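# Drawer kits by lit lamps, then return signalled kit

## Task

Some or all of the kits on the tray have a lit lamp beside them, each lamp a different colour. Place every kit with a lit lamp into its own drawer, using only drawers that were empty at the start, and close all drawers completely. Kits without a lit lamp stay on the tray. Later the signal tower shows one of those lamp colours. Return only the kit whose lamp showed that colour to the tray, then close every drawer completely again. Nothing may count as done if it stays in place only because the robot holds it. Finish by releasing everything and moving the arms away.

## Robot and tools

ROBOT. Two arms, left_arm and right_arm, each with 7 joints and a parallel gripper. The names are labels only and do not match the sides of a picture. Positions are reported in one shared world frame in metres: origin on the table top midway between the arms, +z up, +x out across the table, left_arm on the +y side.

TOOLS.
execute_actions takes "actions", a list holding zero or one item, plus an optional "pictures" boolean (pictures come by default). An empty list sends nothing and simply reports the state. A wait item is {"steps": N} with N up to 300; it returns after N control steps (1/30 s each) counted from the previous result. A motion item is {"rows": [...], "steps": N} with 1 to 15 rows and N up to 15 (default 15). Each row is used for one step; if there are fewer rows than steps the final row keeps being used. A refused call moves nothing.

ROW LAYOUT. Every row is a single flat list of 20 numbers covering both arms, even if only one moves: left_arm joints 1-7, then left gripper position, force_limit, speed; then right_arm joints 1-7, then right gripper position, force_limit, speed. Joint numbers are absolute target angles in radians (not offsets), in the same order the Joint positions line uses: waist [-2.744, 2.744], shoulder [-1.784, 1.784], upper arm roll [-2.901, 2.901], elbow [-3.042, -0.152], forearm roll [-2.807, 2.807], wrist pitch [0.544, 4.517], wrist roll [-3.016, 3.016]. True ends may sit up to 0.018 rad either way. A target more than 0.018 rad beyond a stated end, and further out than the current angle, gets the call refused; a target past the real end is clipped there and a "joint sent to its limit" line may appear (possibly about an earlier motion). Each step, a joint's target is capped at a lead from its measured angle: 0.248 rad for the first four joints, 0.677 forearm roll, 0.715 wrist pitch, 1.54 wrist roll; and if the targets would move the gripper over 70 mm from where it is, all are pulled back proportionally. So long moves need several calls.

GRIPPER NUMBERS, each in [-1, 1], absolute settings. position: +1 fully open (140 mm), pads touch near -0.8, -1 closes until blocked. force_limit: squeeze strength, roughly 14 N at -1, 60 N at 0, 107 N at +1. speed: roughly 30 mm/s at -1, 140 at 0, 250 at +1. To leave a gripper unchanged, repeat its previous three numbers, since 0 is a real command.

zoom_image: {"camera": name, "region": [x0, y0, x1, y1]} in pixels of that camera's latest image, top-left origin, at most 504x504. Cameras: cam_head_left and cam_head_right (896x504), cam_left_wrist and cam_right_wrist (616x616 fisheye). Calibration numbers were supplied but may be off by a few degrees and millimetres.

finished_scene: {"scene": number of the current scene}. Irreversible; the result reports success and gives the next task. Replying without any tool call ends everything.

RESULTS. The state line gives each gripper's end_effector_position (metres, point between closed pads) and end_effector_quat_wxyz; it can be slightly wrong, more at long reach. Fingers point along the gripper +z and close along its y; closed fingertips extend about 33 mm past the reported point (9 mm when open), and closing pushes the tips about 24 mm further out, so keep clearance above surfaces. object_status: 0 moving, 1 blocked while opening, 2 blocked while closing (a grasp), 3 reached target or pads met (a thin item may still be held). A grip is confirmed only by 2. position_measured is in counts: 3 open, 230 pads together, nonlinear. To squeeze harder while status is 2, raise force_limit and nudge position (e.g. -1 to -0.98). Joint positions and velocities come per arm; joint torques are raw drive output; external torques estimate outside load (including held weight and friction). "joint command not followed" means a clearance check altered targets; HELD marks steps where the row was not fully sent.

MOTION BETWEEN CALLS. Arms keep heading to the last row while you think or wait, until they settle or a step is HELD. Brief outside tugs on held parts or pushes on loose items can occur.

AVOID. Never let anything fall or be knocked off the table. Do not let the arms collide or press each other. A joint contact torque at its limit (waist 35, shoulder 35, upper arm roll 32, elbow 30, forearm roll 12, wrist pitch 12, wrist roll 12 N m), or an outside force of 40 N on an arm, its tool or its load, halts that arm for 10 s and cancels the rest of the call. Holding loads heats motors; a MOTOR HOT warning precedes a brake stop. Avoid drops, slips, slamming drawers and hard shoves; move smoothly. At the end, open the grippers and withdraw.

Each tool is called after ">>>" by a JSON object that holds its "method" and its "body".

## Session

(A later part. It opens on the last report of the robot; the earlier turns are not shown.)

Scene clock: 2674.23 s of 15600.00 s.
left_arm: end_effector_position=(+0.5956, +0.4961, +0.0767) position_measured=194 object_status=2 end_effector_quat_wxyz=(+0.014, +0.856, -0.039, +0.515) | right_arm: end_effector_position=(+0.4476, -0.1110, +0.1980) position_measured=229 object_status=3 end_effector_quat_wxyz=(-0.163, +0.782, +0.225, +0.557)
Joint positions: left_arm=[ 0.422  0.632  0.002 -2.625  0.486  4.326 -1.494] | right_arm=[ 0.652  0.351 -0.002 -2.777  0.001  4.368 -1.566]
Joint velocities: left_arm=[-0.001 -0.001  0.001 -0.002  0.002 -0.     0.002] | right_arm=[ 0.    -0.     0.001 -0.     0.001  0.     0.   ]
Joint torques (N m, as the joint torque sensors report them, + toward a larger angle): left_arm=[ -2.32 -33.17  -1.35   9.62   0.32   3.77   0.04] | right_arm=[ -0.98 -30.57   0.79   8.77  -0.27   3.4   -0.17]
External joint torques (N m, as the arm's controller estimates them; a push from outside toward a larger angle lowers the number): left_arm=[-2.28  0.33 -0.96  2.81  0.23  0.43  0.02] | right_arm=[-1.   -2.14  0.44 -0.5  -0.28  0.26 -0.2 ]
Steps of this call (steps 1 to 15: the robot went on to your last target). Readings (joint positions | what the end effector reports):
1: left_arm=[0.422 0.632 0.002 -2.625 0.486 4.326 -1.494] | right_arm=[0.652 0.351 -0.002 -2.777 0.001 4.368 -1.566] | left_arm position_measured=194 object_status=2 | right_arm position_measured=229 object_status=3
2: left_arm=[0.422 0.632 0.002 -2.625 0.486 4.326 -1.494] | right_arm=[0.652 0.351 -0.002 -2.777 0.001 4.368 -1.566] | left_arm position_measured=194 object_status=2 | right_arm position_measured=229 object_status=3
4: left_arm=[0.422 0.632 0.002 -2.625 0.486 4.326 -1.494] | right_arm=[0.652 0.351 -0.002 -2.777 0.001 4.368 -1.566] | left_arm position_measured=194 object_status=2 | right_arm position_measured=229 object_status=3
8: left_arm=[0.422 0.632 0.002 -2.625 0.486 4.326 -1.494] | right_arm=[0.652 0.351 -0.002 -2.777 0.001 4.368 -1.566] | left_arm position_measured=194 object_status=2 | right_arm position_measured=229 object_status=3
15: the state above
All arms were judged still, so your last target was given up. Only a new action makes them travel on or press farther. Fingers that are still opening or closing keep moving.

>>> {"method": "execute_actions", "body": {"actions": [{"rows":[[0.445,0.624,0,-2.658,0.50,4.348,-1.474,-1,0,-0.5,0.65,0.35,0,-2.778,0,4.37,-1.571,-0.8,0,0]],"steps":12}], "pictures": false}}

>>> {"method": "execute_actions", "body": {"actions": [{"rows":[[0.4686,0.616,0,-2.6912,0.5145,4.368,-1.452,-1,0,-0.5,0.65,0.35,0,-2.778,0,4.37,-1.571,-0.8,0,0]],"steps":12}], "pictures": false}}

>>> {"method": "execute_actions", "body": {"actions": [{"rows":[[0.4935,0.614,0,-2.726,0.532,4.394,-1.43,-1,0,-0.5,0.65,0.35,0,-2.778,0,4.37,-1.571,-0.8,0,0]],"steps":12}], "pictures": false}}

>>> {"method": "execute_actions", "body": {"actions": [{"rows":[[0.5196,0.6135,0,-2.7603,0.55,4.42,-1.407,-1,0,-0.5,0.65,0.35,0,-2.778,0,4.37,-1.571,-0.8,0,0]],"steps":15}], "pictures": false}}

Scene clock: 2690.73 s of 15600.00 s.
left_arm: end_effector_position=(+0.5844, +0.4969, +0.0769) position_measured=194 object_status=2 end_effector_quat_wxyz=(+0.016, +0.857, -0.037, +0.514) | right_arm: end_effector_position=(+0.4476, -0.1110, +0.1980) position_measured=229 object_status=3 end_effector_quat_wxyz=(-0.163, +0.782, +0.225, +0.557)
Joint positions: left_arm=[ 0.44   0.625  0.001 -2.653  0.497  4.343 -1.484] | right_arm=[ 0.652  0.351 -0.002 -2.777  0.001  4.368 -1.566]
Joint velocities: left_arm=[ 0.001  0.001  0.001 -0.002  0.001  0.001  0.008] | right_arm=[-0.     0.     0.     0.002  0.001 -0.     0.001]
Joint torques (N m, as the joint torque sensors report them, + toward a larger angle): left_arm=[  2.82 -33.89  -0.65   3.79   0.89   4.21   0.53] | right_arm=[ -1.08 -30.39   0.4    8.73  -0.25   3.43  -0.13]
External joint torques (N m, as the arm's controller estimates them; a push from outside toward a larger angle lowers the number): left_arm=[ 2.87 -1.04 -0.23 -2.58  0.77  0.87  0.5 ] | right_arm=[-1.12 -1.91  0.04 -0.62 -0.26  0.29 -0.16]
Steps of this call (steps 1 to 90: nothing new was sent; then 13.10 s passed at rest; steps 91 to 102: all 12 steps of this action). Readings (joint positions | what the end effector reports):
91: left_arm=[0.426 0.630 0.001 -2.630 0.488 4.328 -1.493] | right_arm=[0.652 0.351 -0.002 -2.777 0.001 4.368 -1.566] | left_arm position_measured=194 object_status=2 | right_arm position_measured=229 object_status=3
92: left_arm=[0.431 0.628 0.001 -2.638 0.491 4.332 -1.492] | right_arm=[0.652 0.351 -0.002 -2.777 0.001 4.368 -1.566] | left_arm position_measured=194 object_status=2 | right_arm position_measured=229 object_status=3
94: left_arm=[0.436 0.626 0.001 -2.647 0.494 4.337 -1.489] | right_arm=[0.652 0.351 -0.002 -2.777 0.001 4.368 -1.566] | left_arm position_measured=194 object_status=2 | right_arm position_measured=229 object_status=3
98: left_arm=[0.439 0.625 0.001 -2.653 0.497 4.342 -1.486] | right_arm=[0.652 0.351 -0.002 -2.777 0.001 4.368 -1.566] | left_arm position_measured=194 object_status=2 | right_arm position_measured=229 object_status=3
102: the state above

Scene clock: 2691.13 s of 15600.00 s.
left_arm: end_effector_position=(+0.5709, +0.4978, +0.0771) position_measured=194 object_status=2 end_effector_quat_wxyz=(+0.016, +0.857, -0.038, +0.513) | right_arm: end_effector_position=(+0.4476, -0.1110, +0.1980) position_measured=229 object_status=3 end_effector_quat_wxyz=(-0.163, +0.782, +0.225, +0.557)
Joint positions: left_arm=[ 0.463  0.618 -0.001 -2.687  0.513  4.361 -1.465] | right_arm=[ 0.652  0.351 -0.002 -2.777  0.001  4.368 -1.566]
Joint velocities: left_arm=[ 0.002 -0.001 -0.    -0.003  0.002  0.003  0.015] | right_arm=[ 0.001  0.     0.001  0.    -0.    -0.     0.001]
Joint torques (N m, as the joint torque sensors report them, + toward a larger angle): left_arm=[  2.28 -33.6   -0.19   2.29   0.66   4.45   0.49] | right_arm=[ -1.11 -30.34   0.66   8.63  -0.27   3.39  -0.14]
External joint torques (N m, as the arm's controller estimates them; a push from outside toward a larger angle lowers the number): left_arm=[ 2.31 -1.51  0.25 -3.51  0.52  1.1   0.45] | right_arm=[-1.16 -1.9   0.29 -0.65 -0.28  0.26 -0.17]
Steps of this call (steps 1 to 12: all 12 steps of this action). Readings (joint positions | what the end effector reports):
1: left_arm=[0.445 0.623 -0.001 -2.660 0.500 4.344 -1.482] | right_arm=[0.652 0.351 -0.002 -2.777 0.001 4.368 -1.566] | left_arm position_measured=194 object_status=2 | right_arm position_measured=229 object_status=3
2: left_arm=[0.451 0.621 -0.001 -2.669 0.504 4.349 -1.479] | right_arm=[0.652 0.351 -0.002 -2.777 0.001 4.368 -1.566] | left_arm position_measured=194 object_status=2 | right_arm position_measured=229 object_status=3
4: left_arm=[0.458 0.618 -0.001 -2.680 0.509 4.355 -1.475] | right_arm=[0.652 0.351 -0.002 -2.777 0.001 4.368 -1.566] | left_arm position_measured=194 object_status=2 | right_arm position_measured=229 object_status=3
8: left_arm=[0.462 0.618 -0.001 -2.686 0.512 4.360 -1.468] | right_arm=[0.652 0.351 -0.002 -2.777 0.001 4.368 -1.566] | left_arm position_measured=194 object_status=2 | right_arm position_measured=229 object_status=3
12: the state above

Scene clock: 2691.53 s of 15600.00 s.
left_arm: end_effector_position=(+0.5564, +0.4988, +0.0772) position_measured=194 object_status=2 end_effector_quat_wxyz=(+0.016, +0.857, -0.038, +0.513) | right_arm: end_effector_position=(+0.4476, -0.1110, +0.1980) position_measured=229 object_status=3 end_effector_quat_wxyz=(-0.163, +0.782, +0.225, +0.557)
Joint positions: left_arm=[ 0.488  0.615 -0.002 -2.722  0.53   4.386 -1.444] | right_arm=[ 0.652  0.351 -0.002 -2.777  0.001  4.368 -1.566]
Joint velocities: left_arm=[ 0.004 -0.001 -0.    -0.003  0.001  0.003  0.018] | right_arm=[-0.    -0.001 -0.001  0.     0.     0.001 -0.001]
Joint torques (N m, as the joint torque sensors report them, + toward a larger angle): left_arm=[  3.91 -32.42   1.43   2.28   0.72   4.73   0.58] | right_arm=[ -1.15 -30.13   0.61   8.81  -0.29   3.43  -0.14]
External joint torques (N m, as the arm's controller estimates them; a push from outside toward a larger angle lowers the number): left_arm=[ 3.83 -1.07  1.82 -2.82  0.56  1.38  0.55] | right_arm=[-1.09 -1.59  0.34 -0.54 -0.31  0.28 -0.17]
Steps of this call (steps 1 to 12: all 12 steps of this action). Readings (joint positions | what the end effector reports):
1: left_arm=[0.468 0.617 -0.002 -2.694 0.516 4.364 -1.463] | right_arm=[0.652 0.351 -0.002 -2.777 0.001 4.368 -1.566] | left_arm position_measured=194 object_status=2 | right_arm position_measured=229 object_status=3
2: left_arm=[0.474 0.616 -0.002 -2.703 0.521 4.370 -1.460] | right_arm=[0.652 0.351 -0.002 -2.777 0.001 4.368 -1.566] | left_arm position_measured=194 object_status=2 | right_arm position_measured=229 object_status=3
4: left_arm=[0.482 0.615 -0.002 -2.715 0.526 4.379 -1.455] | right_arm=[0.652 0.351 -0.002 -2.777 0.001 4.368 -1.566] | left_arm position_measured=194 object_status=2 | right_arm position_measured=229 object_status=3
8: left_arm=[0.487 0.615 -0.002 -2.721 0.530 4.385 -1.448] | right_arm=[0.652 0.351 -0.002 -2.777 0.001 4.368 -1.566] | left_arm position_measured=194 object_status=2 | right_arm position_measured=229 object_status=3
12: the state above

Scene clock: 2692.03 s of 15600.00 s.
left_arm: end_effector_position=(+0.5417, +0.4997, +0.0773) position_measured=194 object_status=2 end_effector_quat_wxyz=(+0.016, +0.857, -0.039, +0.513) | right_arm: end_effector_position=(+0.4476, -0.1110, +0.1980) position_measured=229 object_status=3 end_effector_quat_wxyz=(-0.163, +0.782, +0.225, +0.557)
Joint positions: left_arm=[ 0.514  0.613 -0.003 -2.757  0.548  4.411 -1.42 ] | right_arm=[ 0.652  0.351 -0.002 -2.777  0.001  4.368 -1.566]
Joint velocities: left_arm=[-0.     0.001 -0.    -0.     0.001  0.     0.013] | right_arm=[-0.001 -0.001 -0.    -0.002  0.001  0.     0.002]
Joint torques (N m, as the joint torque sensors report them, + toward a larger angle): left_arm=[  2.14 -30.9    1.71   1.98   0.99   4.68   0.62] | right_arm=[ -1.16 -30.32   0.3    8.82  -0.28   3.43  -0.12]
External joint torques (N m, as the arm's controller estimates them; a push from outside toward a larger angle lowers the number): left_arm=[ 2.22 -0.37  2.26 -2.36  0.77  1.35  0.59] | right_arm=[-1.16 -1.87 -0.02 -0.47 -0.3   0.3  -0.15]
Steps of this call (steps 1 to 15: all 15 steps of this action). Readings (joint positions | what the end effector reports):
1: left_arm=[0.493 0.614 -0.003 -2.728 0.534 4.389 -1.441] | right_arm=[0.652 0.351 -0.002 -2.777 0.001 4.368 -1.566] | left_arm position_measured=194 object_status=2 | right_arm position_measured=229 object_status=3
2: left_arm=[0.500 0.614 -0.003 -2.738 0.538 4.396 -1.438] | right_arm=[0.652 0.351 -0.002 -2.777 0.001 4.368 -1.566] | left_arm position_measured=194 object_status=2 | right_arm position_measured=229 object_status=3
4: left_arm=[0.508 0.613 -0.003 -2.749 0.544 4.405 -1.433] | right_arm=[0.652 0.351 -0.002 -2.777 0.001 4.368 -1.566] | left_arm position_measured=194 object_status=2 | right_arm position_measured=229 object_status=3
8: left_arm=[0.513 0.613 -0.003 -2.756 0.547 4.410 -1.425] | right_arm=[0.652 0.351 -0.002 -2.777 0.001 4.368 -1.566] | left_arm position_measured=194 object_status=2 | right_arm position_measured=229 object_status=3
15: the state above

>>> {"method": "execute_actions", "body": {"actions": [{"rows":[[0.546,0.616,0,-2.7935,0.57,4.445,-1.382,-1,0,-0.5,0.65,0.35,0,-2.778,0,4.37,-1.571,-0.8,0,0]],"steps":12}], "pictures": false}}

>>> {"method": "execute_actions", "body": {"actions": [{"rows":[[0.574,0.6205,0,-2.8262,0.59,4.471,-1.354,-1,0,-0.5,0.65,0.35,0,-2.778,0,4.37,-1.571,-0.8,0,0]],"steps":12}], "pictures": false}}

>>> {"method": "execute_actions", "body": {"actions": [{"rows":[[0.604,0.626,0,-2.858,0.612,4.497,-1.325,-1,0,-0.5,0.65,0.35,0,-2.778,0,4.37,-1.571,-0.8,0,0]],"steps":15}]}}

Scene clock: 2704.40 s of 15600.00 s.
left_arm: end_effector_position=(+0.5275, +0.5005, +0.0774) position_measured=194 object_status=2 end_effector_quat_wxyz=(+0.016, +0.857, -0.038, +0.513) | right_arm: end_effector_position=(+0.4476, -0.1110, +0.1980) position_measured=229 object_status=3 end_effector_quat_wxyz=(-0.163, +0.782, +0.225, +0.557)
Joint positions: left_arm=[ 0.541  0.615 -0.004 -2.79   0.567  4.436 -1.397] | right_arm=[ 0.652  0.351 -0.002 -2.777  0.001  4.368 -1.566]
Joint velocities: left_arm=[ 0.003  0.002  0.001 -0.003  0.001  0.006  0.02 ] | right_arm=[ 0.001  0.001  0.001 -0.001  0.    -0.001 -0.   ]
Joint torques (N m, as the joint torque sensors report them, + toward a larger angle): left_arm=[  2.1  -28.31   2.29   1.14   1.15   4.69   0.53] | right_arm=[ -1.28 -30.33   0.26   9.21  -0.22   3.43  -0.23]
External joint torques (N m, as the arm's controller estimates them; a push from outside toward a larger angle lowers the number): left_arm=[ 2.12  1.6   2.81 -2.51  0.9   1.35  0.49] | right_arm=[-1.35 -1.94 -0.13 -0.03 -0.22  0.3  -0.25]
Steps of this call (steps 1 to 15: the robot went on to your last target; steps 16 to 220: nothing new was sent; then 4.63 s passed at rest; steps 221 to 232: all 12 steps of this action). Readings (joint positions | what the end effector reports):
221: left_arm=[0.520 0.613 -0.004 -2.763 0.552 4.415 -1.415] | right_arm=[0.652 0.351 -0.002 -2.777 0.001 4.368 -1.566] | left_arm position_measured=194 object_status=2 | right_arm position_measured=229 object_status=3
222: left_arm=[0.527 0.613 -0.004 -2.772 0.557 4.421 -1.413] | right_arm=[0.652 0.351 -0.002 -2.777 0.001 4.368 -1.566] | left_arm position_measured=194 object_status=2 | right_arm position_measured=229 object_status=3
224: left_arm=[0.535 0.613 -0.004 -2.783 0.562 4.430 -1.408] | right_arm=[0.652 0.351 -0.002 -2.777 0.001 4.368 -1.566] | left_arm position_measured=194 object_status=2 | right_arm position_measured=229 object_status=3
228: left_arm=[0.540 0.614 -0.004 -2.789 0.566 4.435 -1.400] | right_arm=[0.652 0.351 -0.002 -2.777 0.001 4.368 -1.566] | left_arm position_measured=194 object_status=2 | right_arm position_measured=229 object_status=3
232: the state above

Scene clock: 2704.80 s of 15600.00 s.
left_arm: end_effector_position=(+0.5130, +0.5014, +0.0774) position_measured=194 object_status=2 end_effector_quat_wxyz=(+0.016, +0.857, -0.038, +0.514) | right_arm: end_effector_position=(+0.4476, -0.1110, +0.1980) position_measured=229 object_status=3 end_effector_quat_wxyz=(-0.163, +0.782, +0.225, +0.557)
Joint positions: left_arm=[ 0.57   0.618 -0.004 -2.822  0.586  4.464 -1.37 ] | right_arm=[ 0.652  0.351 -0.002 -2.777  0.001  4.368 -1.566]
Joint velocities: left_arm=[ 0.003  0.003 -0.001 -0.002  0.003  0.006  0.024] | right_arm=[ 0.001  0.001 -0.     0.001 -0.001 -0.    -0.   ]
Joint torques (N m, as the joint torque sensors report them, + toward a larger angle): left_arm=[  1.25 -27.76   1.96   0.51   1.32   4.39   0.45] | right_arm=[ -0.92 -30.03   0.63   8.91  -0.25   3.4   -0.13]
External joint torques (N m, as the arm's controller estimates them; a push from outside toward a larger angle lowers the number): left_arm=[ 1.32  1.36  2.57 -2.26  1.02  1.08  0.42] | right_arm=[-0.97 -1.61  0.25 -0.41 -0.26  0.27 -0.15]
Steps of this call (steps 1 to 12: all 12 steps of this action). Readings (joint positions | what the end effector reports):
1: left_arm=[0.547 0.615 -0.004 -2.795 0.571 4.440 -1.393] | right_arm=[0.652 0.351 -0.002 -2.777 0.001 4.368 -1.566] | left_arm position_measured=194 object_status=2 | right_arm position_measured=229 object_status=3
2: left_arm=[0.555 0.615 -0.004 -2.804 0.576 4.446 -1.390] | right_arm=[0.652 0.351 -0.002 -2.777 0.001 4.368 -1.566] | left_arm position_measured=194 object_status=2 | right_arm position_measured=229 object_status=3
4: left_arm=[0.563 0.616 -0.004 -2.815 0.582 4.455 -1.383] | right_arm=[0.652 0.351 -0.002 -2.777 0.001 4.368 -1.566] | left_arm position_measured=194 object_status=2 | right_arm position_measured=229 object_status=3
8: left_arm=[0.569 0.618 -0.004 -2.821 0.586 4.462 -1.374] | right_arm=[0.652 0.351 -0.002 -2.777 0.001 4.368 -1.566] | left_arm position_measured=194 object_status=2 | right_arm position_measured=229 object_status=3
12: the state above

Scene clock: 2705.30 s of 15600.00 s.
left_arm: end_effector_position=(+0.4983, +0.5022, +0.0774) position_measured=194 object_status=2 end_effector_quat_wxyz=(+0.015, +0.857, -0.038, +0.514) | right_arm: end_effector_position=(+0.4476, -0.1110, +0.1980) position_measured=229 object_status=3 end_effector_quat_wxyz=(-0.163, +0.782, +0.225, +0.557)
Joint positions: left_arm=[ 0.6    0.624 -0.003 -2.853  0.608  4.49  -1.339] | right_arm=[ 0.652  0.351 -0.002 -2.777  0.001  4.368 -1.566]
Joint velocities: left_arm=[ 0.     0.001  0.    -0.     0.002  0.003  0.015] | right_arm=[-0.001 -0.     0.001  0.001 -0.    -0.001  0.002]
Joint torques (N m, as the joint torque sensors report them, + toward a larger angle): left_arm=[  1.48 -26.57   1.61  -1.61   1.5    4.48   0.61] | right_arm=[ -0.89 -29.96   0.43   8.69  -0.27   3.41  -0.12]
External joint torques (N m, as the arm's controller estimates them; a push from outside toward a larger angle lowers the number): left_arm=[ 1.49  1.9   2.17 -3.63  1.17  1.18  0.58] | right_arm=[-0.9  -1.46  0.09 -0.69 -0.28  0.27 -0.14]
Steps of this call (steps 1 to 15: all 15 steps of this action). Readings (joint positions | what the end effector reports):
1: left_arm=[0.576 0.619 -0.004 -2.827 0.591 4.467 -1.366] | right_arm=[0.652 0.351 -0.002 -2.777 0.001 4.368 -1.566] | left_arm position_measured=194 object_status=2 | right_arm position_measured=229 object_status=3
2: left_arm=[0.584 0.619 -0.004 -2.836 0.596 4.473 -1.362] | right_arm=[0.652 0.351 -0.002 -2.777 0.001 4.368 -1.566] | left_arm position_measured=194 object_status=2 | right_arm position_measured=229 object_status=3
4: left_arm=[0.593 0.621 -0.004 -2.847 0.603 4.482 -1.356] | right_arm=[0.652 0.351 -0.002 -2.777 0.001 4.368 -1.566] | left_arm position_measured=194 object_status=2 | right_arm position_measured=229 object_status=3
8: left_arm=[0.599 0.623 -0.004 -2.852 0.607 4.488 -1.346] | right_arm=[0.652 0.351 -0.002 -2.777 0.001 4.368 -1.566] | left_arm position_measured=194 object_status=2 | right_arm position_measured=229 object_status=3
15: the state above
camera_calibration (this result's frames):
cam_left_wrist: T_world_to_cam=[[-0.10431, -0.978219, -0.179463, 0.565318], [-0.780523, 0.192351, -0.594798, 0.351485], [0.616362, 0.0780315, -0.783587, -0.0950295], [0, 0, 0, 1]] pos_world=[0.391884, 0.492812, 0.236053]
cam_right_wrist: T_world_to_cam=[[0.520614, -0.853792, 0.0000301569, -0.330675], [-0.570132, -0.347674, -0.74436, 0.355281], [0.63554, 0.387507, -0.667778, 0.0670184], [0, 0, 0, 1]] pos_world=[0.332118, -0.184776, 0.30922]

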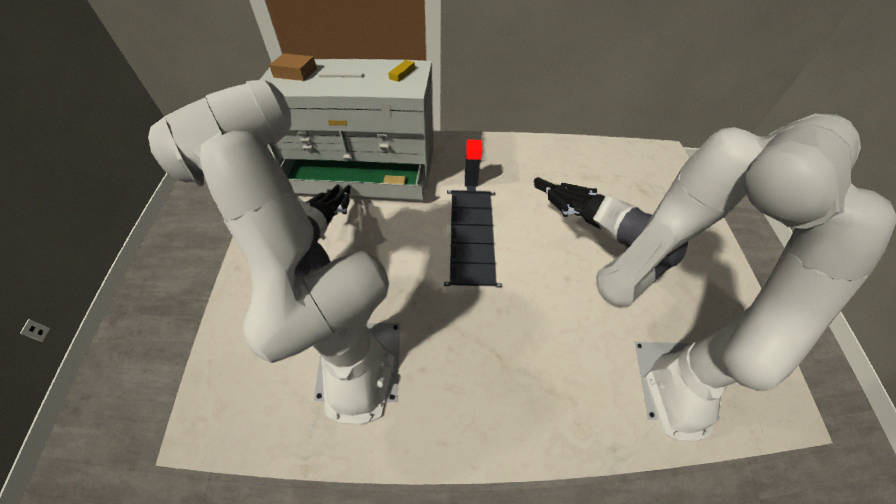

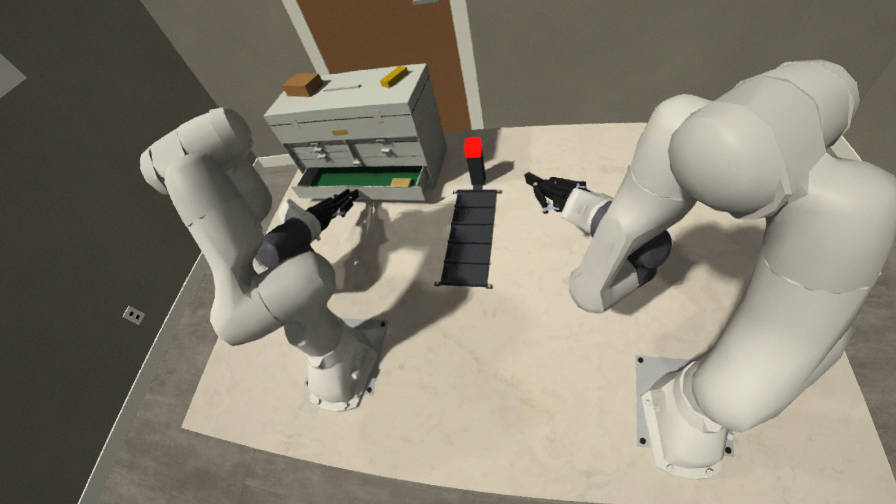

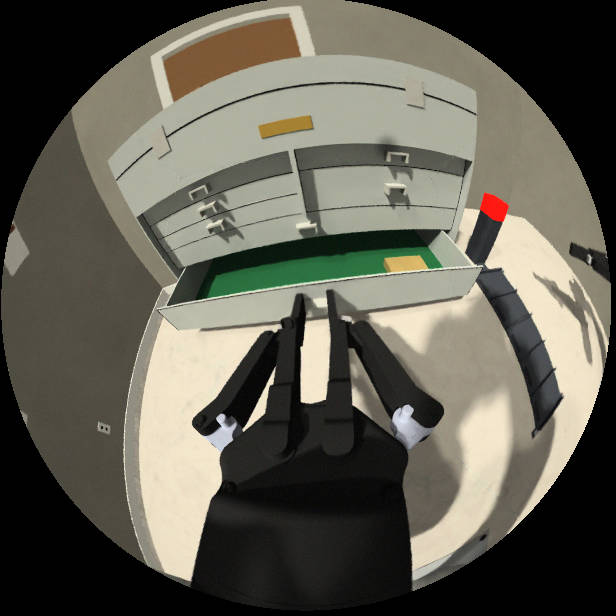

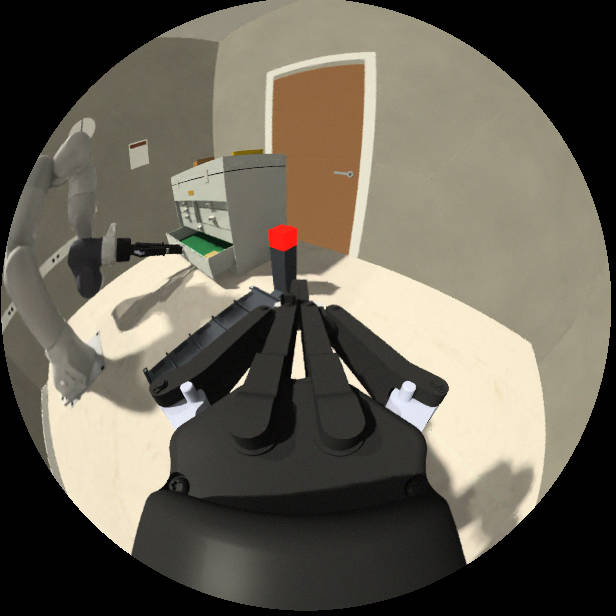

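>>> {"method": "execute_actions", "body": {"actions": [{"rows":[[0.636,0.6255,0,-2.889,0.635,4.51,-1.295,-1,0,-0.5,0.65,0.35,0,-2.778,0,4.37,-1.571,-0.8,0,0]],"steps":15}], "pictures": false}}

>>> {"method": "execute_actions", "body": {"actions": [{"rows":[[0.67,0.619,0,-2.919,0.66,4.51,-1.263,-1,0,-0.5,0.65,0.35,0,-2.778,0,4.37,-1.571,-0.8,0,0]],"steps":15}], "pictures": false}}

Scene clock: 2719.37 s of 15600.00 s.
left_arm: end_effector_position=(+0.4846, +0.5029, +0.0776) position_measured=194 object_status=2 end_effector_quat_wxyz=(+0.014, +0.857, -0.039, +0.513) | right_arm: end_effector_position=(+0.4476, -0.1110, +0.1980) position_measured=229 object_status=3 end_effector_quat_wxyz=(-0.163, +0.782, +0.225, +0.557)
Joint positions: left_arm=[ 0.632  0.624 -0.003 -2.884  0.631  4.506 -1.309] | right_arm=[ 0.652  0.351 -0.002 -2.777  0.001  4.368 -1.566]
Joint velocities: left_arm=[ 0.    -0.     0.    -0.002  0.002 -0.     0.014] | right_arm=[ 0.    -0.001 -0.     0.001  0.     0.    -0.001]
Joint torques (N m, as the joint torque sensors report them, + toward a larger angle): left_arm=[  1.76 -26.43   2.27  -1.86   1.61   4.07   0.64] | right_arm=[ -1.   -30.57   0.66   8.82  -0.23   3.43  -0.15]
External joint torques (N m, as the arm's controller estimates them; a push from outside toward a larger angle lowers the number): left_arm=[ 1.76  1.26  2.86 -3.11  1.23  0.79  0.61] | right_arm=[-1.   -2.1   0.33 -0.5  -0.24  0.29 -0.18]
Steps of this call (steps 1 to 15: the robot went on to your last target; steps 16 to 90: nothing new was sent; then 10.57 s passed at rest; steps 91 to 105: all 15 steps of this action). Readings (joint positions | what the end effector reports):
91: left_arm=[0.607 0.624 -0.004 -2.859 0.613 4.493 -1.333] | right_arm=[0.652 0.351 -0.002 -2.777 0.001 4.368 -1.566] | left_arm position_measured=194 object_status=2 | right_arm position_measured=229 object_status=3
92: left_arm=[0.616 0.624 -0.004 -2.867 0.619 4.497 -1.330] | right_arm=[0.652 0.351 -0.002 -2.777 0.001 4.368 -1.566] | left_arm position_measured=194 object_status=2 | right_arm position_measured=229 object_status=3
94: left_arm=[0.625 0.624 -0.004 -2.878 0.625 4.503 -1.324] | right_arm=[0.652 0.351 -0.002 -2.777 0.001 4.368 -1.566] | left_arm position_measured=194 object_status=2 | right_arm position_measured=229 object_status=3
98: left_arm=[0.631 0.624 -0.004 -2.883 0.630 4.505 -1.315] | right_arm=[0.652 0.351 -0.002 -2.777 0.001 4.368 -1.566] | left_arm position_measured=194 object_status=2 | right_arm position_measured=229 object_status=3
105: the state above

Scene clock: 2719.87 s of 15600.00 s.
left_arm: end_effector_position=(+0.4719, +0.5037, +0.0778) position_measured=194 object_status=2 end_effector_quat_wxyz=(+0.013, +0.859, -0.040, +0.510) | right_arm: end_effector_position=(+0.4476, -0.1110, +0.1980) position_measured=229 object_status=3 end_effector_quat_wxyz=(-0.163, +0.782, +0.225, +0.557)
Joint positions: left_arm=[ 0.667  0.619 -0.004 -2.913  0.656  4.511 -1.28 ] | right_arm=[ 0.652  0.351 -0.002 -2.777  0.001  4.368 -1.566]
Joint velocities: left_arm=[ 0.001 -0.001 -0.001 -0.002  0.001 -0.001  0.012] | right_arm=[-0.001  0.001  0.     0.     0.001  0.001 -0.001]
Joint torques (N m, as the joint torque sensors report them, + toward a larger angle): left_arm=[  0.39 -27.4    1.84  -2.54   1.68   3.19   0.75] | right_arm=[ -1.04 -30.38   0.45   8.85  -0.28   3.44  -0.13]
External joint torques (N m, as the arm's controller estimates them; a push from outside toward a larger angle lowers the number): left_arm=[ 0.39 -0.3   2.47 -3.3   1.25 -0.09  0.72] | right_arm=[-0.98 -2.03  0.18 -0.41 -0.3   0.31 -0.16]
Steps of this call (steps 1 to 15: all 15 steps of this action). Readings (joint positions | what the end effector reports):
1: left_arm=[0.640 0.623 -0.004 -2.889 0.636 4.506 -1.306] | right_arm=[0.652 0.351 -0.002 -2.777 0.001 4.368 -1.566] | left_arm position_measured=194 object_status=2 | right_arm position_measured=229 object_status=3
2: left_arm=[0.649 0.621 -0.004 -2.898 0.642 4.507 -1.302] | right_arm=[0.652 0.351 -0.002 -2.777 0.001 4.368 -1.566] | left_arm position_measured=194 object_status=2 | right_arm position_measured=229 object_status=3
4: left_arm=[0.659 0.619 -0.004 -2.908 0.649 4.510 -1.295] | right_arm=[0.652 0.351 -0.002 -2.777 0.001 4.368 -1.566] | left_arm position_measured=194 object_status=2 | right_arm position_measured=229 object_status=3
8: left_arm=[0.665 0.619 -0.004 -2.913 0.655 4.511 -1.286] | right_arm=[0.652 0.351 -0.002 -2.777 0.001 4.368 -1.566] | left_arm position_measured=194 object_status=2 | right_arm position_measured=229 object_status=3
15: the state above

Works well; one more.

>>> {"method": "execute_actions", "body": {"actions": [{"rows":[[0.707,0.609,0,-2.949,0.687,4.51,-1.235,-1,0,-0.5,0.65,0.35,0,-2.778,0,4.37,-1.571,-0.8,0,0]],"steps":15}], "pictures": false}}

>>> {"method": "execute_actions", "body": {"actions": [{"rows":[[0.704,0.609,0,-2.944,0.684,4.51,-1.25,0.5,0,0,0.65,0.35,0,-2.778,0,4.37,-1.571,-0.8,0,0]],"steps":15}], "pictures": false}}

>>> {"method": "execute_actions", "body": {"actions": [{"rows":[[0.745,0.58,0,-2.98,0.71,4.51,-1.22,0.5,0,0,0.65,0.35,0,-2.778,0,4.37,-1.571,-0.8,0,0]],"steps":15}]}}

Scene clock: 2732.93 s of 15600.00 s.
left_arm: end_effector_position=(+0.4589, +0.5044, +0.0782) position_measured=194 object_status=2 end_effector_quat_wxyz=(+0.013, +0.861, -0.041, +0.506) | right_arm: end_effector_position=(+0.4476, -0.1110, +0.1980) position_measured=229 object_status=3 end_effector_quat_wxyz=(-0.163, +0.782, +0.225, +0.557)
Joint positions: left_arm=[ 0.704  0.61  -0.003 -2.944  0.683  4.511 -1.253] | right_arm=[ 0.652  0.351 -0.002 -2.777  0.001  4.368 -1.566]
Joint velocities: left_arm=[ 0.002 -0.     0.001 -0.001  0.001 -0.001  0.01 ] | right_arm=[-0.     0.002 -0.001 -0.    -0.001  0.    -0.002]
Joint torques (N m, as the joint torque sensors report them, + toward a larger angle): left_arm=[  0.99 -28.31   2.5   -2.53   1.71   3.22   0.93] | right_arm=[ -1.21 -30.22   0.27   8.61  -0.29   3.38  -0.12]
External joint torques (N m, as the arm's controller estimates them; a push from outside toward a larger angle lowers the number): left_arm=[ 0.95 -1.92  3.11 -2.82  1.23 -0.06  0.9 ] | right_arm=[-1.16 -1.88 -0.01 -0.67 -0.31  0.25 -0.15]
Steps of this call (steps 1 to 15: the robot went on to your last target; steps 16 to 90: nothing new was sent; then 9.57 s passed at rest; steps 91 to 105: all 15 steps of this action). Readings (joint positions | what the end effector reports):
91: left_arm=[0.675 0.617 -0.004 -2.919 0.662 4.510 -1.275] | right_arm=[0.652 0.351 -0.002 -2.777 0.001 4.368 -1.566] | left_arm position_measured=194 object_status=2 | right_arm position_measured=229 object_status=3
92: left_arm=[0.685 0.614 -0.004 -2.928 0.668 4.510 -1.272] | right_arm=[0.652 0.351 -0.002 -2.777 0.001 4.368 -1.566] | left_arm position_measured=194 object_status=2 | right_arm position_measured=229 object_status=3
94: left_arm=[0.696 0.611 -0.004 -2.938 0.676 4.511 -1.266] | right_arm=[0.652 0.351 -0.002 -2.777 0.001 4.368 -1.566] | left_arm position_measured=194 object_status=2 | right_arm position_measured=229 object_status=3
98: left_arm=[0.702 0.610 -0.004 -2.943 0.681 4.511 -1.258] | right_arm=[0.652 0.351 -0.002 -2.777 0.001 4.368 -1.566] | left_arm position_measured=194 object_status=2 | right_arm position_measured=229 object_status=3
105: the state above

Scene clock: 2733.43 s of 15600.00 s.
left_arm: end_effector_position=(+0.4585, +0.5045, +0.0780) position_measured=89 object_status=0 end_effector_quat_wxyz=(+0.013, +0.862, -0.041, +0.506) | right_arm: end_effector_position=(+0.4476, -0.1110, +0.1980) position_measured=229 object_status=3 end_effector_quat_wxyz=(-0.163, +0.782, +0.225, +0.557)
Joint positions: left_arm=[ 0.704  0.61  -0.003 -2.944  0.683  4.511 -1.253] | right_arm=[ 0.652  0.351 -0.002 -2.777  0.001  4.368 -1.566]
Joint velocities: left_arm=[ 0.002  0.     0.001  0.001  0.001  0.001 -0.001] | right_arm=[-0.     0.     0.001 -0.001  0.    -0.001 -0.   ]
Joint torques (N m, as the joint torque sensors report them, + toward a larger angle): left_arm=[  0.57 -27.45   0.94  -0.19   0.91   3.3    0.26] | right_arm=[ -1.14 -30.12   0.18   8.83  -0.28   3.39  -0.1 ]
External joint torques (N m, as the arm's controller estimates them; a push from outside toward a larger angle lowers the number): left_arm=[ 0.51 -1.1   1.52 -0.44  0.45  0.04  0.23] | right_arm=[-1.19 -1.66 -0.18 -0.45 -0.29  0.25 -0.12]
Steps of this call (steps 1 to 15: all 15 steps of this action). Readings (joint positions | what the end effector reports):
1: left_arm=[0.704 0.610 -0.003 -2.944 0.683 4.511 -1.253] | right_arm=[0.652 0.351 -0.002 -2.777 0.001 4.368 -1.566] | left_arm position_measured=194 object_status=0 | right_arm position_measured=229 object_status=3
2: left_arm=[0.704 0.610 -0.003 -2.945 0.683 4.511 -1.253] | right_arm=[0.652 0.351 -0.002 -2.777 0.001 4.368 -1.566] | left_arm position_measured=193 object_status=0 | right_arm position_measured=229 object_status=3
4: left_arm=[0.704 0.610 -0.003 -2.945 0.683 4.511 -1.253] | right_arm=[0.652 0.351 -0.002 -2.777 0.001 4.368 -1.566] | left_arm position_measured=173 object_status=0 | right_arm position_measured=229 object_status=3
8: left_arm=[0.704 0.610 -0.003 -2.945 0.683 4.511 -1.253] | right_arm=[0.652 0.351 -0.002 -2.777 0.001 4.368 -1.566] | left_arm position_measured=142 object_status=0 | right_arm position_measured=229 object_status=3
15: the state above

Scene clock: 2733.93 s of 15600.00 s.
left_arm: end_effector_position=(+0.4480, +0.5085, +0.0856) position_measured=66 object_status=3 end_effector_quat_wxyz=(+0.008, +0.861, -0.040, +0.507) | right_arm: end_effector_position=(+0.4476, -0.1110, +0.1980) position_measured=229 object_status=3 end_effector_quat_wxyz=(-0.163, +0.782, +0.225, +0.557)
Joint positions: left_arm=[ 0.742  0.582 -0.002 -2.978  0.707  4.51  -1.232] | right_arm=[ 0.652  0.351 -0.002 -2.777  0.001  4.368 -1.566]
Joint velocities: left_arm=[ 0.    -0.001  0.    -0.001  0.005  0.001  0.017] | right_arm=[-0.     0.     0.001  0.001  0.001 -0.001  0.   ]
Joint torques (N m, as the joint torque sensors report them, + toward a larger angle): left_arm=[  1.4  -26.74   0.85  -1.46   1.46   3.32   0.49] | right_arm=[ -0.93 -30.32   0.76   8.91  -0.24   3.4   -0.14]
External joint torques (N m, as the arm's controller estimates them; a push from outside toward a larger angle lowers the number): left_arm=[ 1.41 -1.26  1.49 -1.56  0.96  0.09  0.47] | right_arm=[-0.92 -1.89  0.44 -0.38 -0.26  0.26 -0.17]
Steps of this call (steps 1 to 15: all 15 steps of this action). Readings (joint positions | what the end effector reports):
1: left_arm=[0.712 0.604 -0.003 -2.952 0.689 4.510 -1.251] | right_arm=[0.652 0.351 -0.002 -2.777 0.001 4.368 -1.566] | left_arm position_measured=82 object_status=0 | right_arm position_measured=229 object_status=3
2: left_arm=[0.722 0.596 -0.003 -2.962 0.694 4.510 -1.248] | right_arm=[0.652 0.351 -0.002 -2.777 0.001 4.368 -1.566] | left_arm position_measured=74 object_status=0 | right_arm position_measured=229 object_status=3
4: left_arm=[0.735 0.588 -0.002 -2.972 0.699 4.510 -1.244] | right_arm=[0.652 0.351 -0.002 -2.777 0.001 4.368 -1.566] | left_arm position_measured=66 object_status=0 | right_arm position_measured=229 object_status=3
8: left_arm=[0.741 0.583 -0.002 -2.977 0.704 4.510 -1.238] | right_arm=[0.652 0.351 -0.002 -2.777 0.001 4.368 -1.566] | left_arm position_measured=66 object_status=0 | right_arm position_measured=229 object_status=3
15: the state above
camera_calibration (this result's frames):
cam_left_wrist: T_world_to_cam=[[-0.103094, -0.975834, -0.192666, 0.567109], [-0.791264, 0.19783, -0.578588, 0.316529], [0.602721, 0.092801, -0.792537, -0.0587729], [0, 0, 0, 1]] pos_world=[0.344347, 0.496239, 0.245823]
cam_right_wrist: T_world_to_cam=[[0.520614, -0.853792, 0.0000300903, -0.330675], [-0.570132, -0.347674, -0.74436, 0.355281], [0.63554, 0.387507, -0.667778, 0.0670184], [0, 0, 0, 1]] pos_world=[0.332118, -0.184776, 0.30922]

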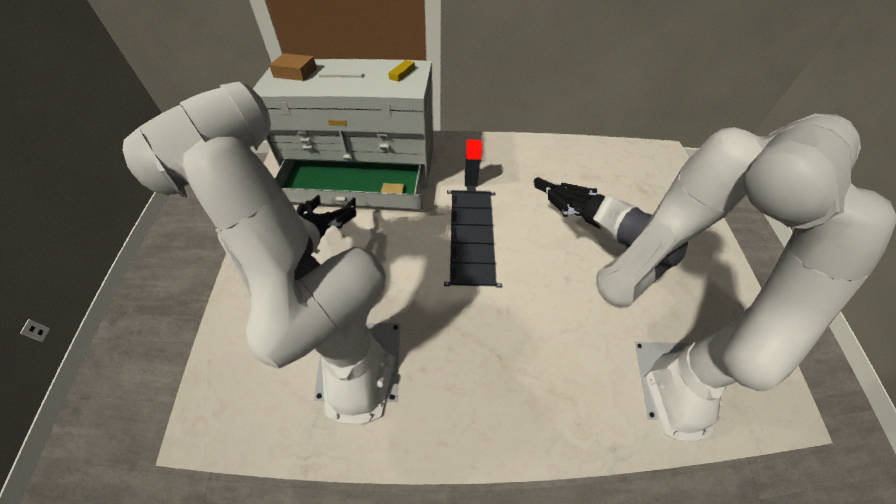

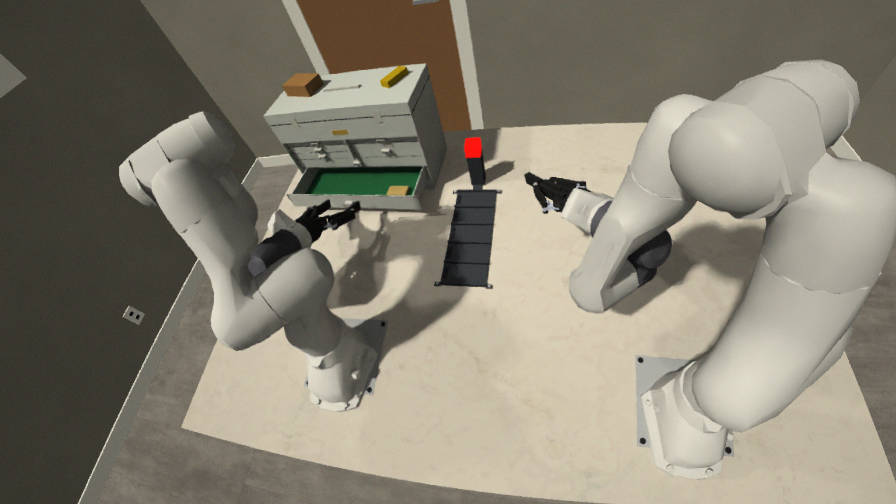

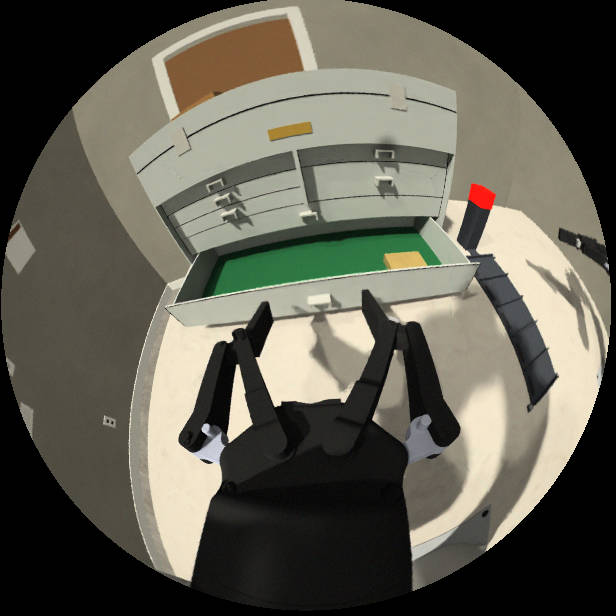

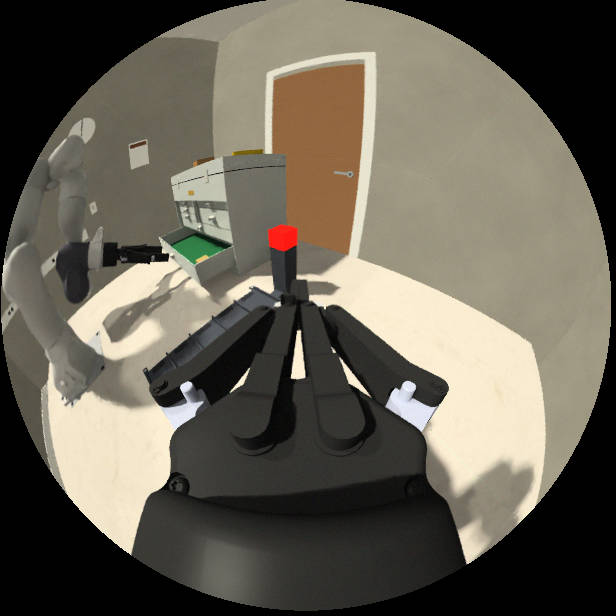

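>>> {"method": "execute_actions", "body": {"actions": [{"rows":[[0.80,0.50,0,-3.03,0.74,4.51,-1.22,0.5,0,0,0.65,0.35,0,-2.778,0,4.37,-1.571,-0.8,0,0]],"steps":15}], "pictures": false}}

>>> {"method": "execute_actions", "body": {"actions": [{"rows":[[0.80,-0.56,0,-3.03,0.74,4.51,-1.22,0.5,0,0,0.65,0.35,0,-2.778,0,4.37,-1.571,-0.8,0,0]],"steps":15}], "pictures": false}}

>>> {"method": "execute_actions", "body": {"actions": [{"steps":30}]}}

Scene clock: 2743.00 s of 15600.00 s.
left_arm: end_effector_position=(+0.4389, +0.5199, +0.1112) position_measured=66 object_status=3 end_effector_quat_wxyz=(-0.007, +0.854, -0.033, +0.519) | right_arm: end_effector_position=(+0.4476, -0.1110, +0.1980) position_measured=229 object_status=3 end_effector_quat_wxyz=(-0.163, +0.782, +0.225, +0.557)
Joint positions: left_arm=[ 0.797  0.502 -0.001 -3.028  0.737  4.508 -1.227] | right_arm=[ 0.652  0.351 -0.002 -2.777  0.001  4.368 -1.566]
Joint velocities: left_arm=[ 0.001 -0.001 -0.001 -0.     0.005 -0.     0.   ] | right_arm=[ 0.     0.    -0.001  0.001 -0.001  0.    -0.   ]
Joint torques (N m, as the joint torque sensors report them, + toward a larger angle): left_arm=[  1.1  -24.92   0.42  -0.33   1.43   3.53   0.38] | right_arm=[ -0.9  -30.05   0.42   9.16  -0.27   3.37  -0.13]
External joint torques (N m, as the arm's controller estimates them; a push from outside toward a larger angle lowers the number): left_arm=[ 1.14 -0.83  1.04 -1.03  0.92  0.31  0.36] | right_arm=[-0.88 -1.56  0.12 -0.21 -0.29  0.23 -0.16]
Steps of this call (steps 1 to 15: the robot went on to your last target; steps 16 to 90: nothing new was sent; then 5.57 s passed at rest; steps 91 to 105: all 15 steps of this action). Readings (joint positions | what the end effector reports):
91: left_arm=[0.754 0.566 -0.003 -2.992 0.715 4.507 -1.227] | right_arm=[0.652 0.351 -0.002 -2.777 0.001 4.368 -1.566] | left_arm position_measured=66 object_status=3 | right_arm position_measured=229 object_status=3
92: left_arm=[0.769 0.543 -0.003 -3.005 0.720 4.508 -1.227] | right_arm=[0.652 0.351 -0.002 -2.777 0.001 4.368 -1.566] | left_arm position_measured=66 object_status=3 | right_arm position_measured=229 object_status=3
94: left_arm=[0.787 0.517 -0.001 -3.018 0.727 4.508 -1.227] | right_arm=[0.652 0.351 -0.002 -2.777 0.001 4.368 -1.566] | left_arm position_measured=66 object_status=3 | right_arm position_measured=229 object_status=3
98: left_arm=[0.796 0.504 -0.001 -3.026 0.734 4.508 -1.227] | right_arm=[0.652 0.351 -0.002 -2.777 0.001 4.368 -1.566] | left_arm position_measured=66 object_status=3 | right_arm position_measured=229 object_status=3
105: the state above

Scene clock: 2743.50 s of 15600.00 s.
left_arm: end_effector_position=(+0.4719, +0.5545, +0.4319) position_measured=66 object_status=3 end_effector_quat_wxyz=(-0.239, +0.666, -0.166, +0.687) | right_arm: end_effector_position=(+0.4476, -0.1110, +0.1980) position_measured=229 object_status=3 end_effector_quat_wxyz=(-0.163, +0.782, +0.225, +0.557)
Joint positions: left_arm=[ 0.797 -0.24  -0.001 -3.028  0.737  4.506 -1.227] | right_arm=[ 0.652  0.351 -0.002 -2.777  0.001  4.368 -1.566]
Joint velocities: left_arm=[-0.    -1.5    0.     0.022 -0.     0.022 -0.001] | right_arm=[-0.     0.    -0.    -0.     0.    -0.001 -0.001]
Joint torques (N m, as the joint torque sensors report them, + toward a larger angle): left_arm=[ 0.4  -6.1   1.67 12.77  0.29  2.12  0.24] | right_arm=[ -0.99 -30.17   0.06   8.6   -0.25   3.43  -0.11]
External joint torques (N m, as the arm's controller estimates them; a push from outside toward a larger angle lowers the number): left_arm=[ 0.53 -1.68  1.5  -0.04  0.63  0.33  0.24] | right_arm=[-0.97 -1.74 -0.25 -0.69 -0.26  0.29 -0.14]
Steps of this call (steps 1 to 15: all 15 steps of this action). Readings (joint positions | what the end effector reports):
1: left_arm=[0.797 0.473 -0.001 -3.033 0.737 4.504 -1.227] | right_arm=[0.652 0.351 -0.002 -2.777 0.001 4.368 -1.566] | left_arm position_measured=66 object_status=3 | right_arm position_measured=229 object_status=3
2: left_arm=[0.797 0.423 -0.001 -3.034 0.737 4.504 -1.227] | right_arm=[0.652 0.351 -0.002 -2.777 0.001 4.368 -1.566] | left_arm position_measured=66 object_status=3 | right_arm position_measured=229 object_status=3
4: left_arm=[0.797 0.323 -0.001 -3.033 0.737 4.505 -1.227] | right_arm=[0.652 0.351 -0.002 -2.777 0.001 4.368 -1.566] | left_arm position_measured=66 object_status=3 | right_arm position_measured=229 object_status=3
8: left_arm=[0.797 0.119 -0.001 -3.030 0.737 4.505 -1.227] | right_arm=[0.652 0.351 -0.002 -2.777 0.001 4.368 -1.566] | left_arm position_measured=66 object_status=3 | right_arm position_measured=229 object_status=3
15: the state above

Scene clock: 2744.50 s of 15600.00 s.
left_arm: end_effector_position=(+0.4350, +0.5157, +0.5642) position_measured=66 object_status=3 end_effector_quat_wxyz=(-0.331, +0.554, -0.217, +0.733) | right_arm: end_effector_position=(+0.4476, -0.1110, +0.1980) position_measured=229 object_status=3 end_effector_quat_wxyz=(-0.163, +0.782, +0.225, +0.557)
Joint positions: left_arm=[ 0.797 -0.558 -0.001 -3.028  0.737  4.51  -1.227] | right_arm=[ 0.652  0.351 -0.002 -2.777  0.001  4.368 -1.566]
Joint velocities: left_arm=[-0.    -0.002 -0.001 -0.     0.001  0.    -0.001] | right_arm=[-0.001  0.001  0.001 -0.    -0.002 -0.     0.001]
Joint torques (N m, as the joint torque sensors report them, + toward a larger angle): left_arm=[ 0.87 -7.93  1.89 17.29  0.12  1.42  0.36] | right_arm=[ -0.77 -30.47   0.58   8.91  -0.29   3.35  -0.1 ]
External joint torques (N m, as the arm's controller estimates them; a push from outside toward a larger angle lowers the number): left_arm=[ 0.89 -0.9   1.27 -1.34  0.94  0.08  0.38] | right_arm=[-0.74 -2.04  0.27 -0.38 -0.3   0.21 -0.12]
Steps of this call (steps 1 to 30: the robot went on to your last target). Readings (joint positions | what the end effector reports):
1: left_arm=[0.797 -0.292 -0.001 -3.028 0.737 4.506 -1.227] | right_arm=[0.652 0.351 -0.002 -2.777 0.001 4.368 -1.566] | left_arm position_measured=66 object_status=3 | right_arm position_measured=229 object_status=3
2: left_arm=[0.797 -0.343 -0.001 -3.028 0.737 4.506 -1.227] | right_arm=[0.652 0.351 -0.002 -2.777 0.001 4.368 -1.566] | left_arm position_measured=66 object_status=3 | right_arm position_measured=229 object_status=3
4: left_arm=[0.797 -0.447 -0.001 -3.028 0.737 4.507 -1.227] | right_arm=[0.652 0.351 -0.002 -2.777 0.001 4.368 -1.566] | left_arm position_measured=66 object_status=3 | right_arm position_measured=229 object_status=3
8: left_arm=[0.797 -0.545 -0.001 -3.026 0.737 4.510 -1.227] | right_arm=[0.652 0.351 -0.002 -2.777 0.001 4.368 -1.566] | left_arm position_measured=66 object_status=3 | right_arm position_measured=229 object_status=3
30: the state above
All arms were judged still, so your last target was given up. Only a new action makes them travel on or press farther. Fingers that are still opening or closing keep moving.
camera_calibration (this result's frames):
cam_left_wrist: T_world_to_cam=[[0.321117, -0.559621, -0.764008, 0.588208], [-0.278724, 0.715156, -0.640987, 0.127225], [0.905095, 0.418779, 0.0736696, -0.460605], [0, 0, 0, 1]] pos_world=[0.263468, 0.43108, 0.564878]
cam_right_wrist: T_world_to_cam=[[0.520614, -0.853792, 0.000030072, -0.330675], [-0.570132, -0.347674, -0.74436, 0.355281], [0.63554, 0.387507, -0.667778, 0.0670184], [0, 0, 0, 1]] pos_world=[0.332118, -0.184776, 0.30922]

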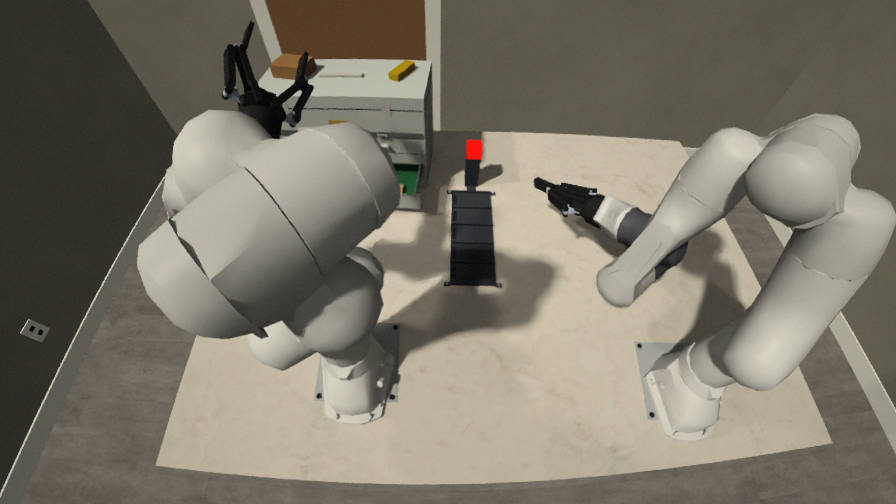

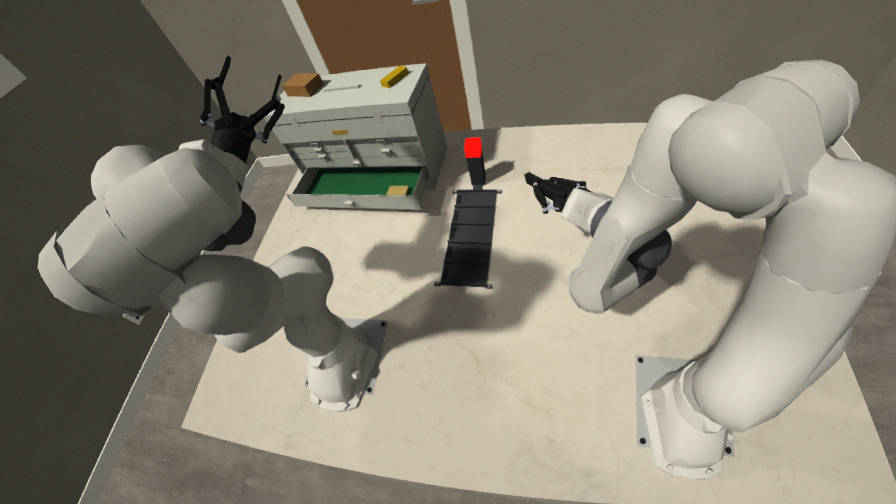

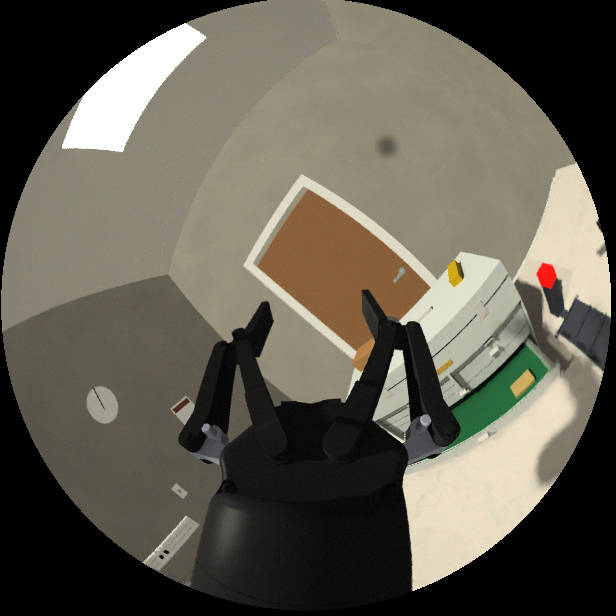

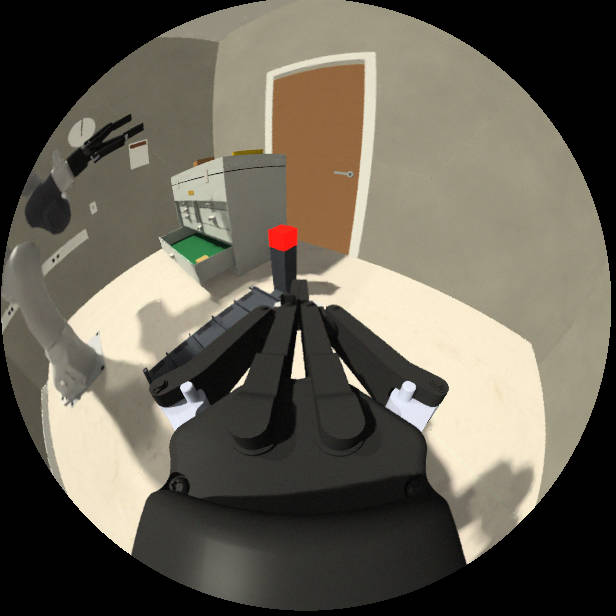

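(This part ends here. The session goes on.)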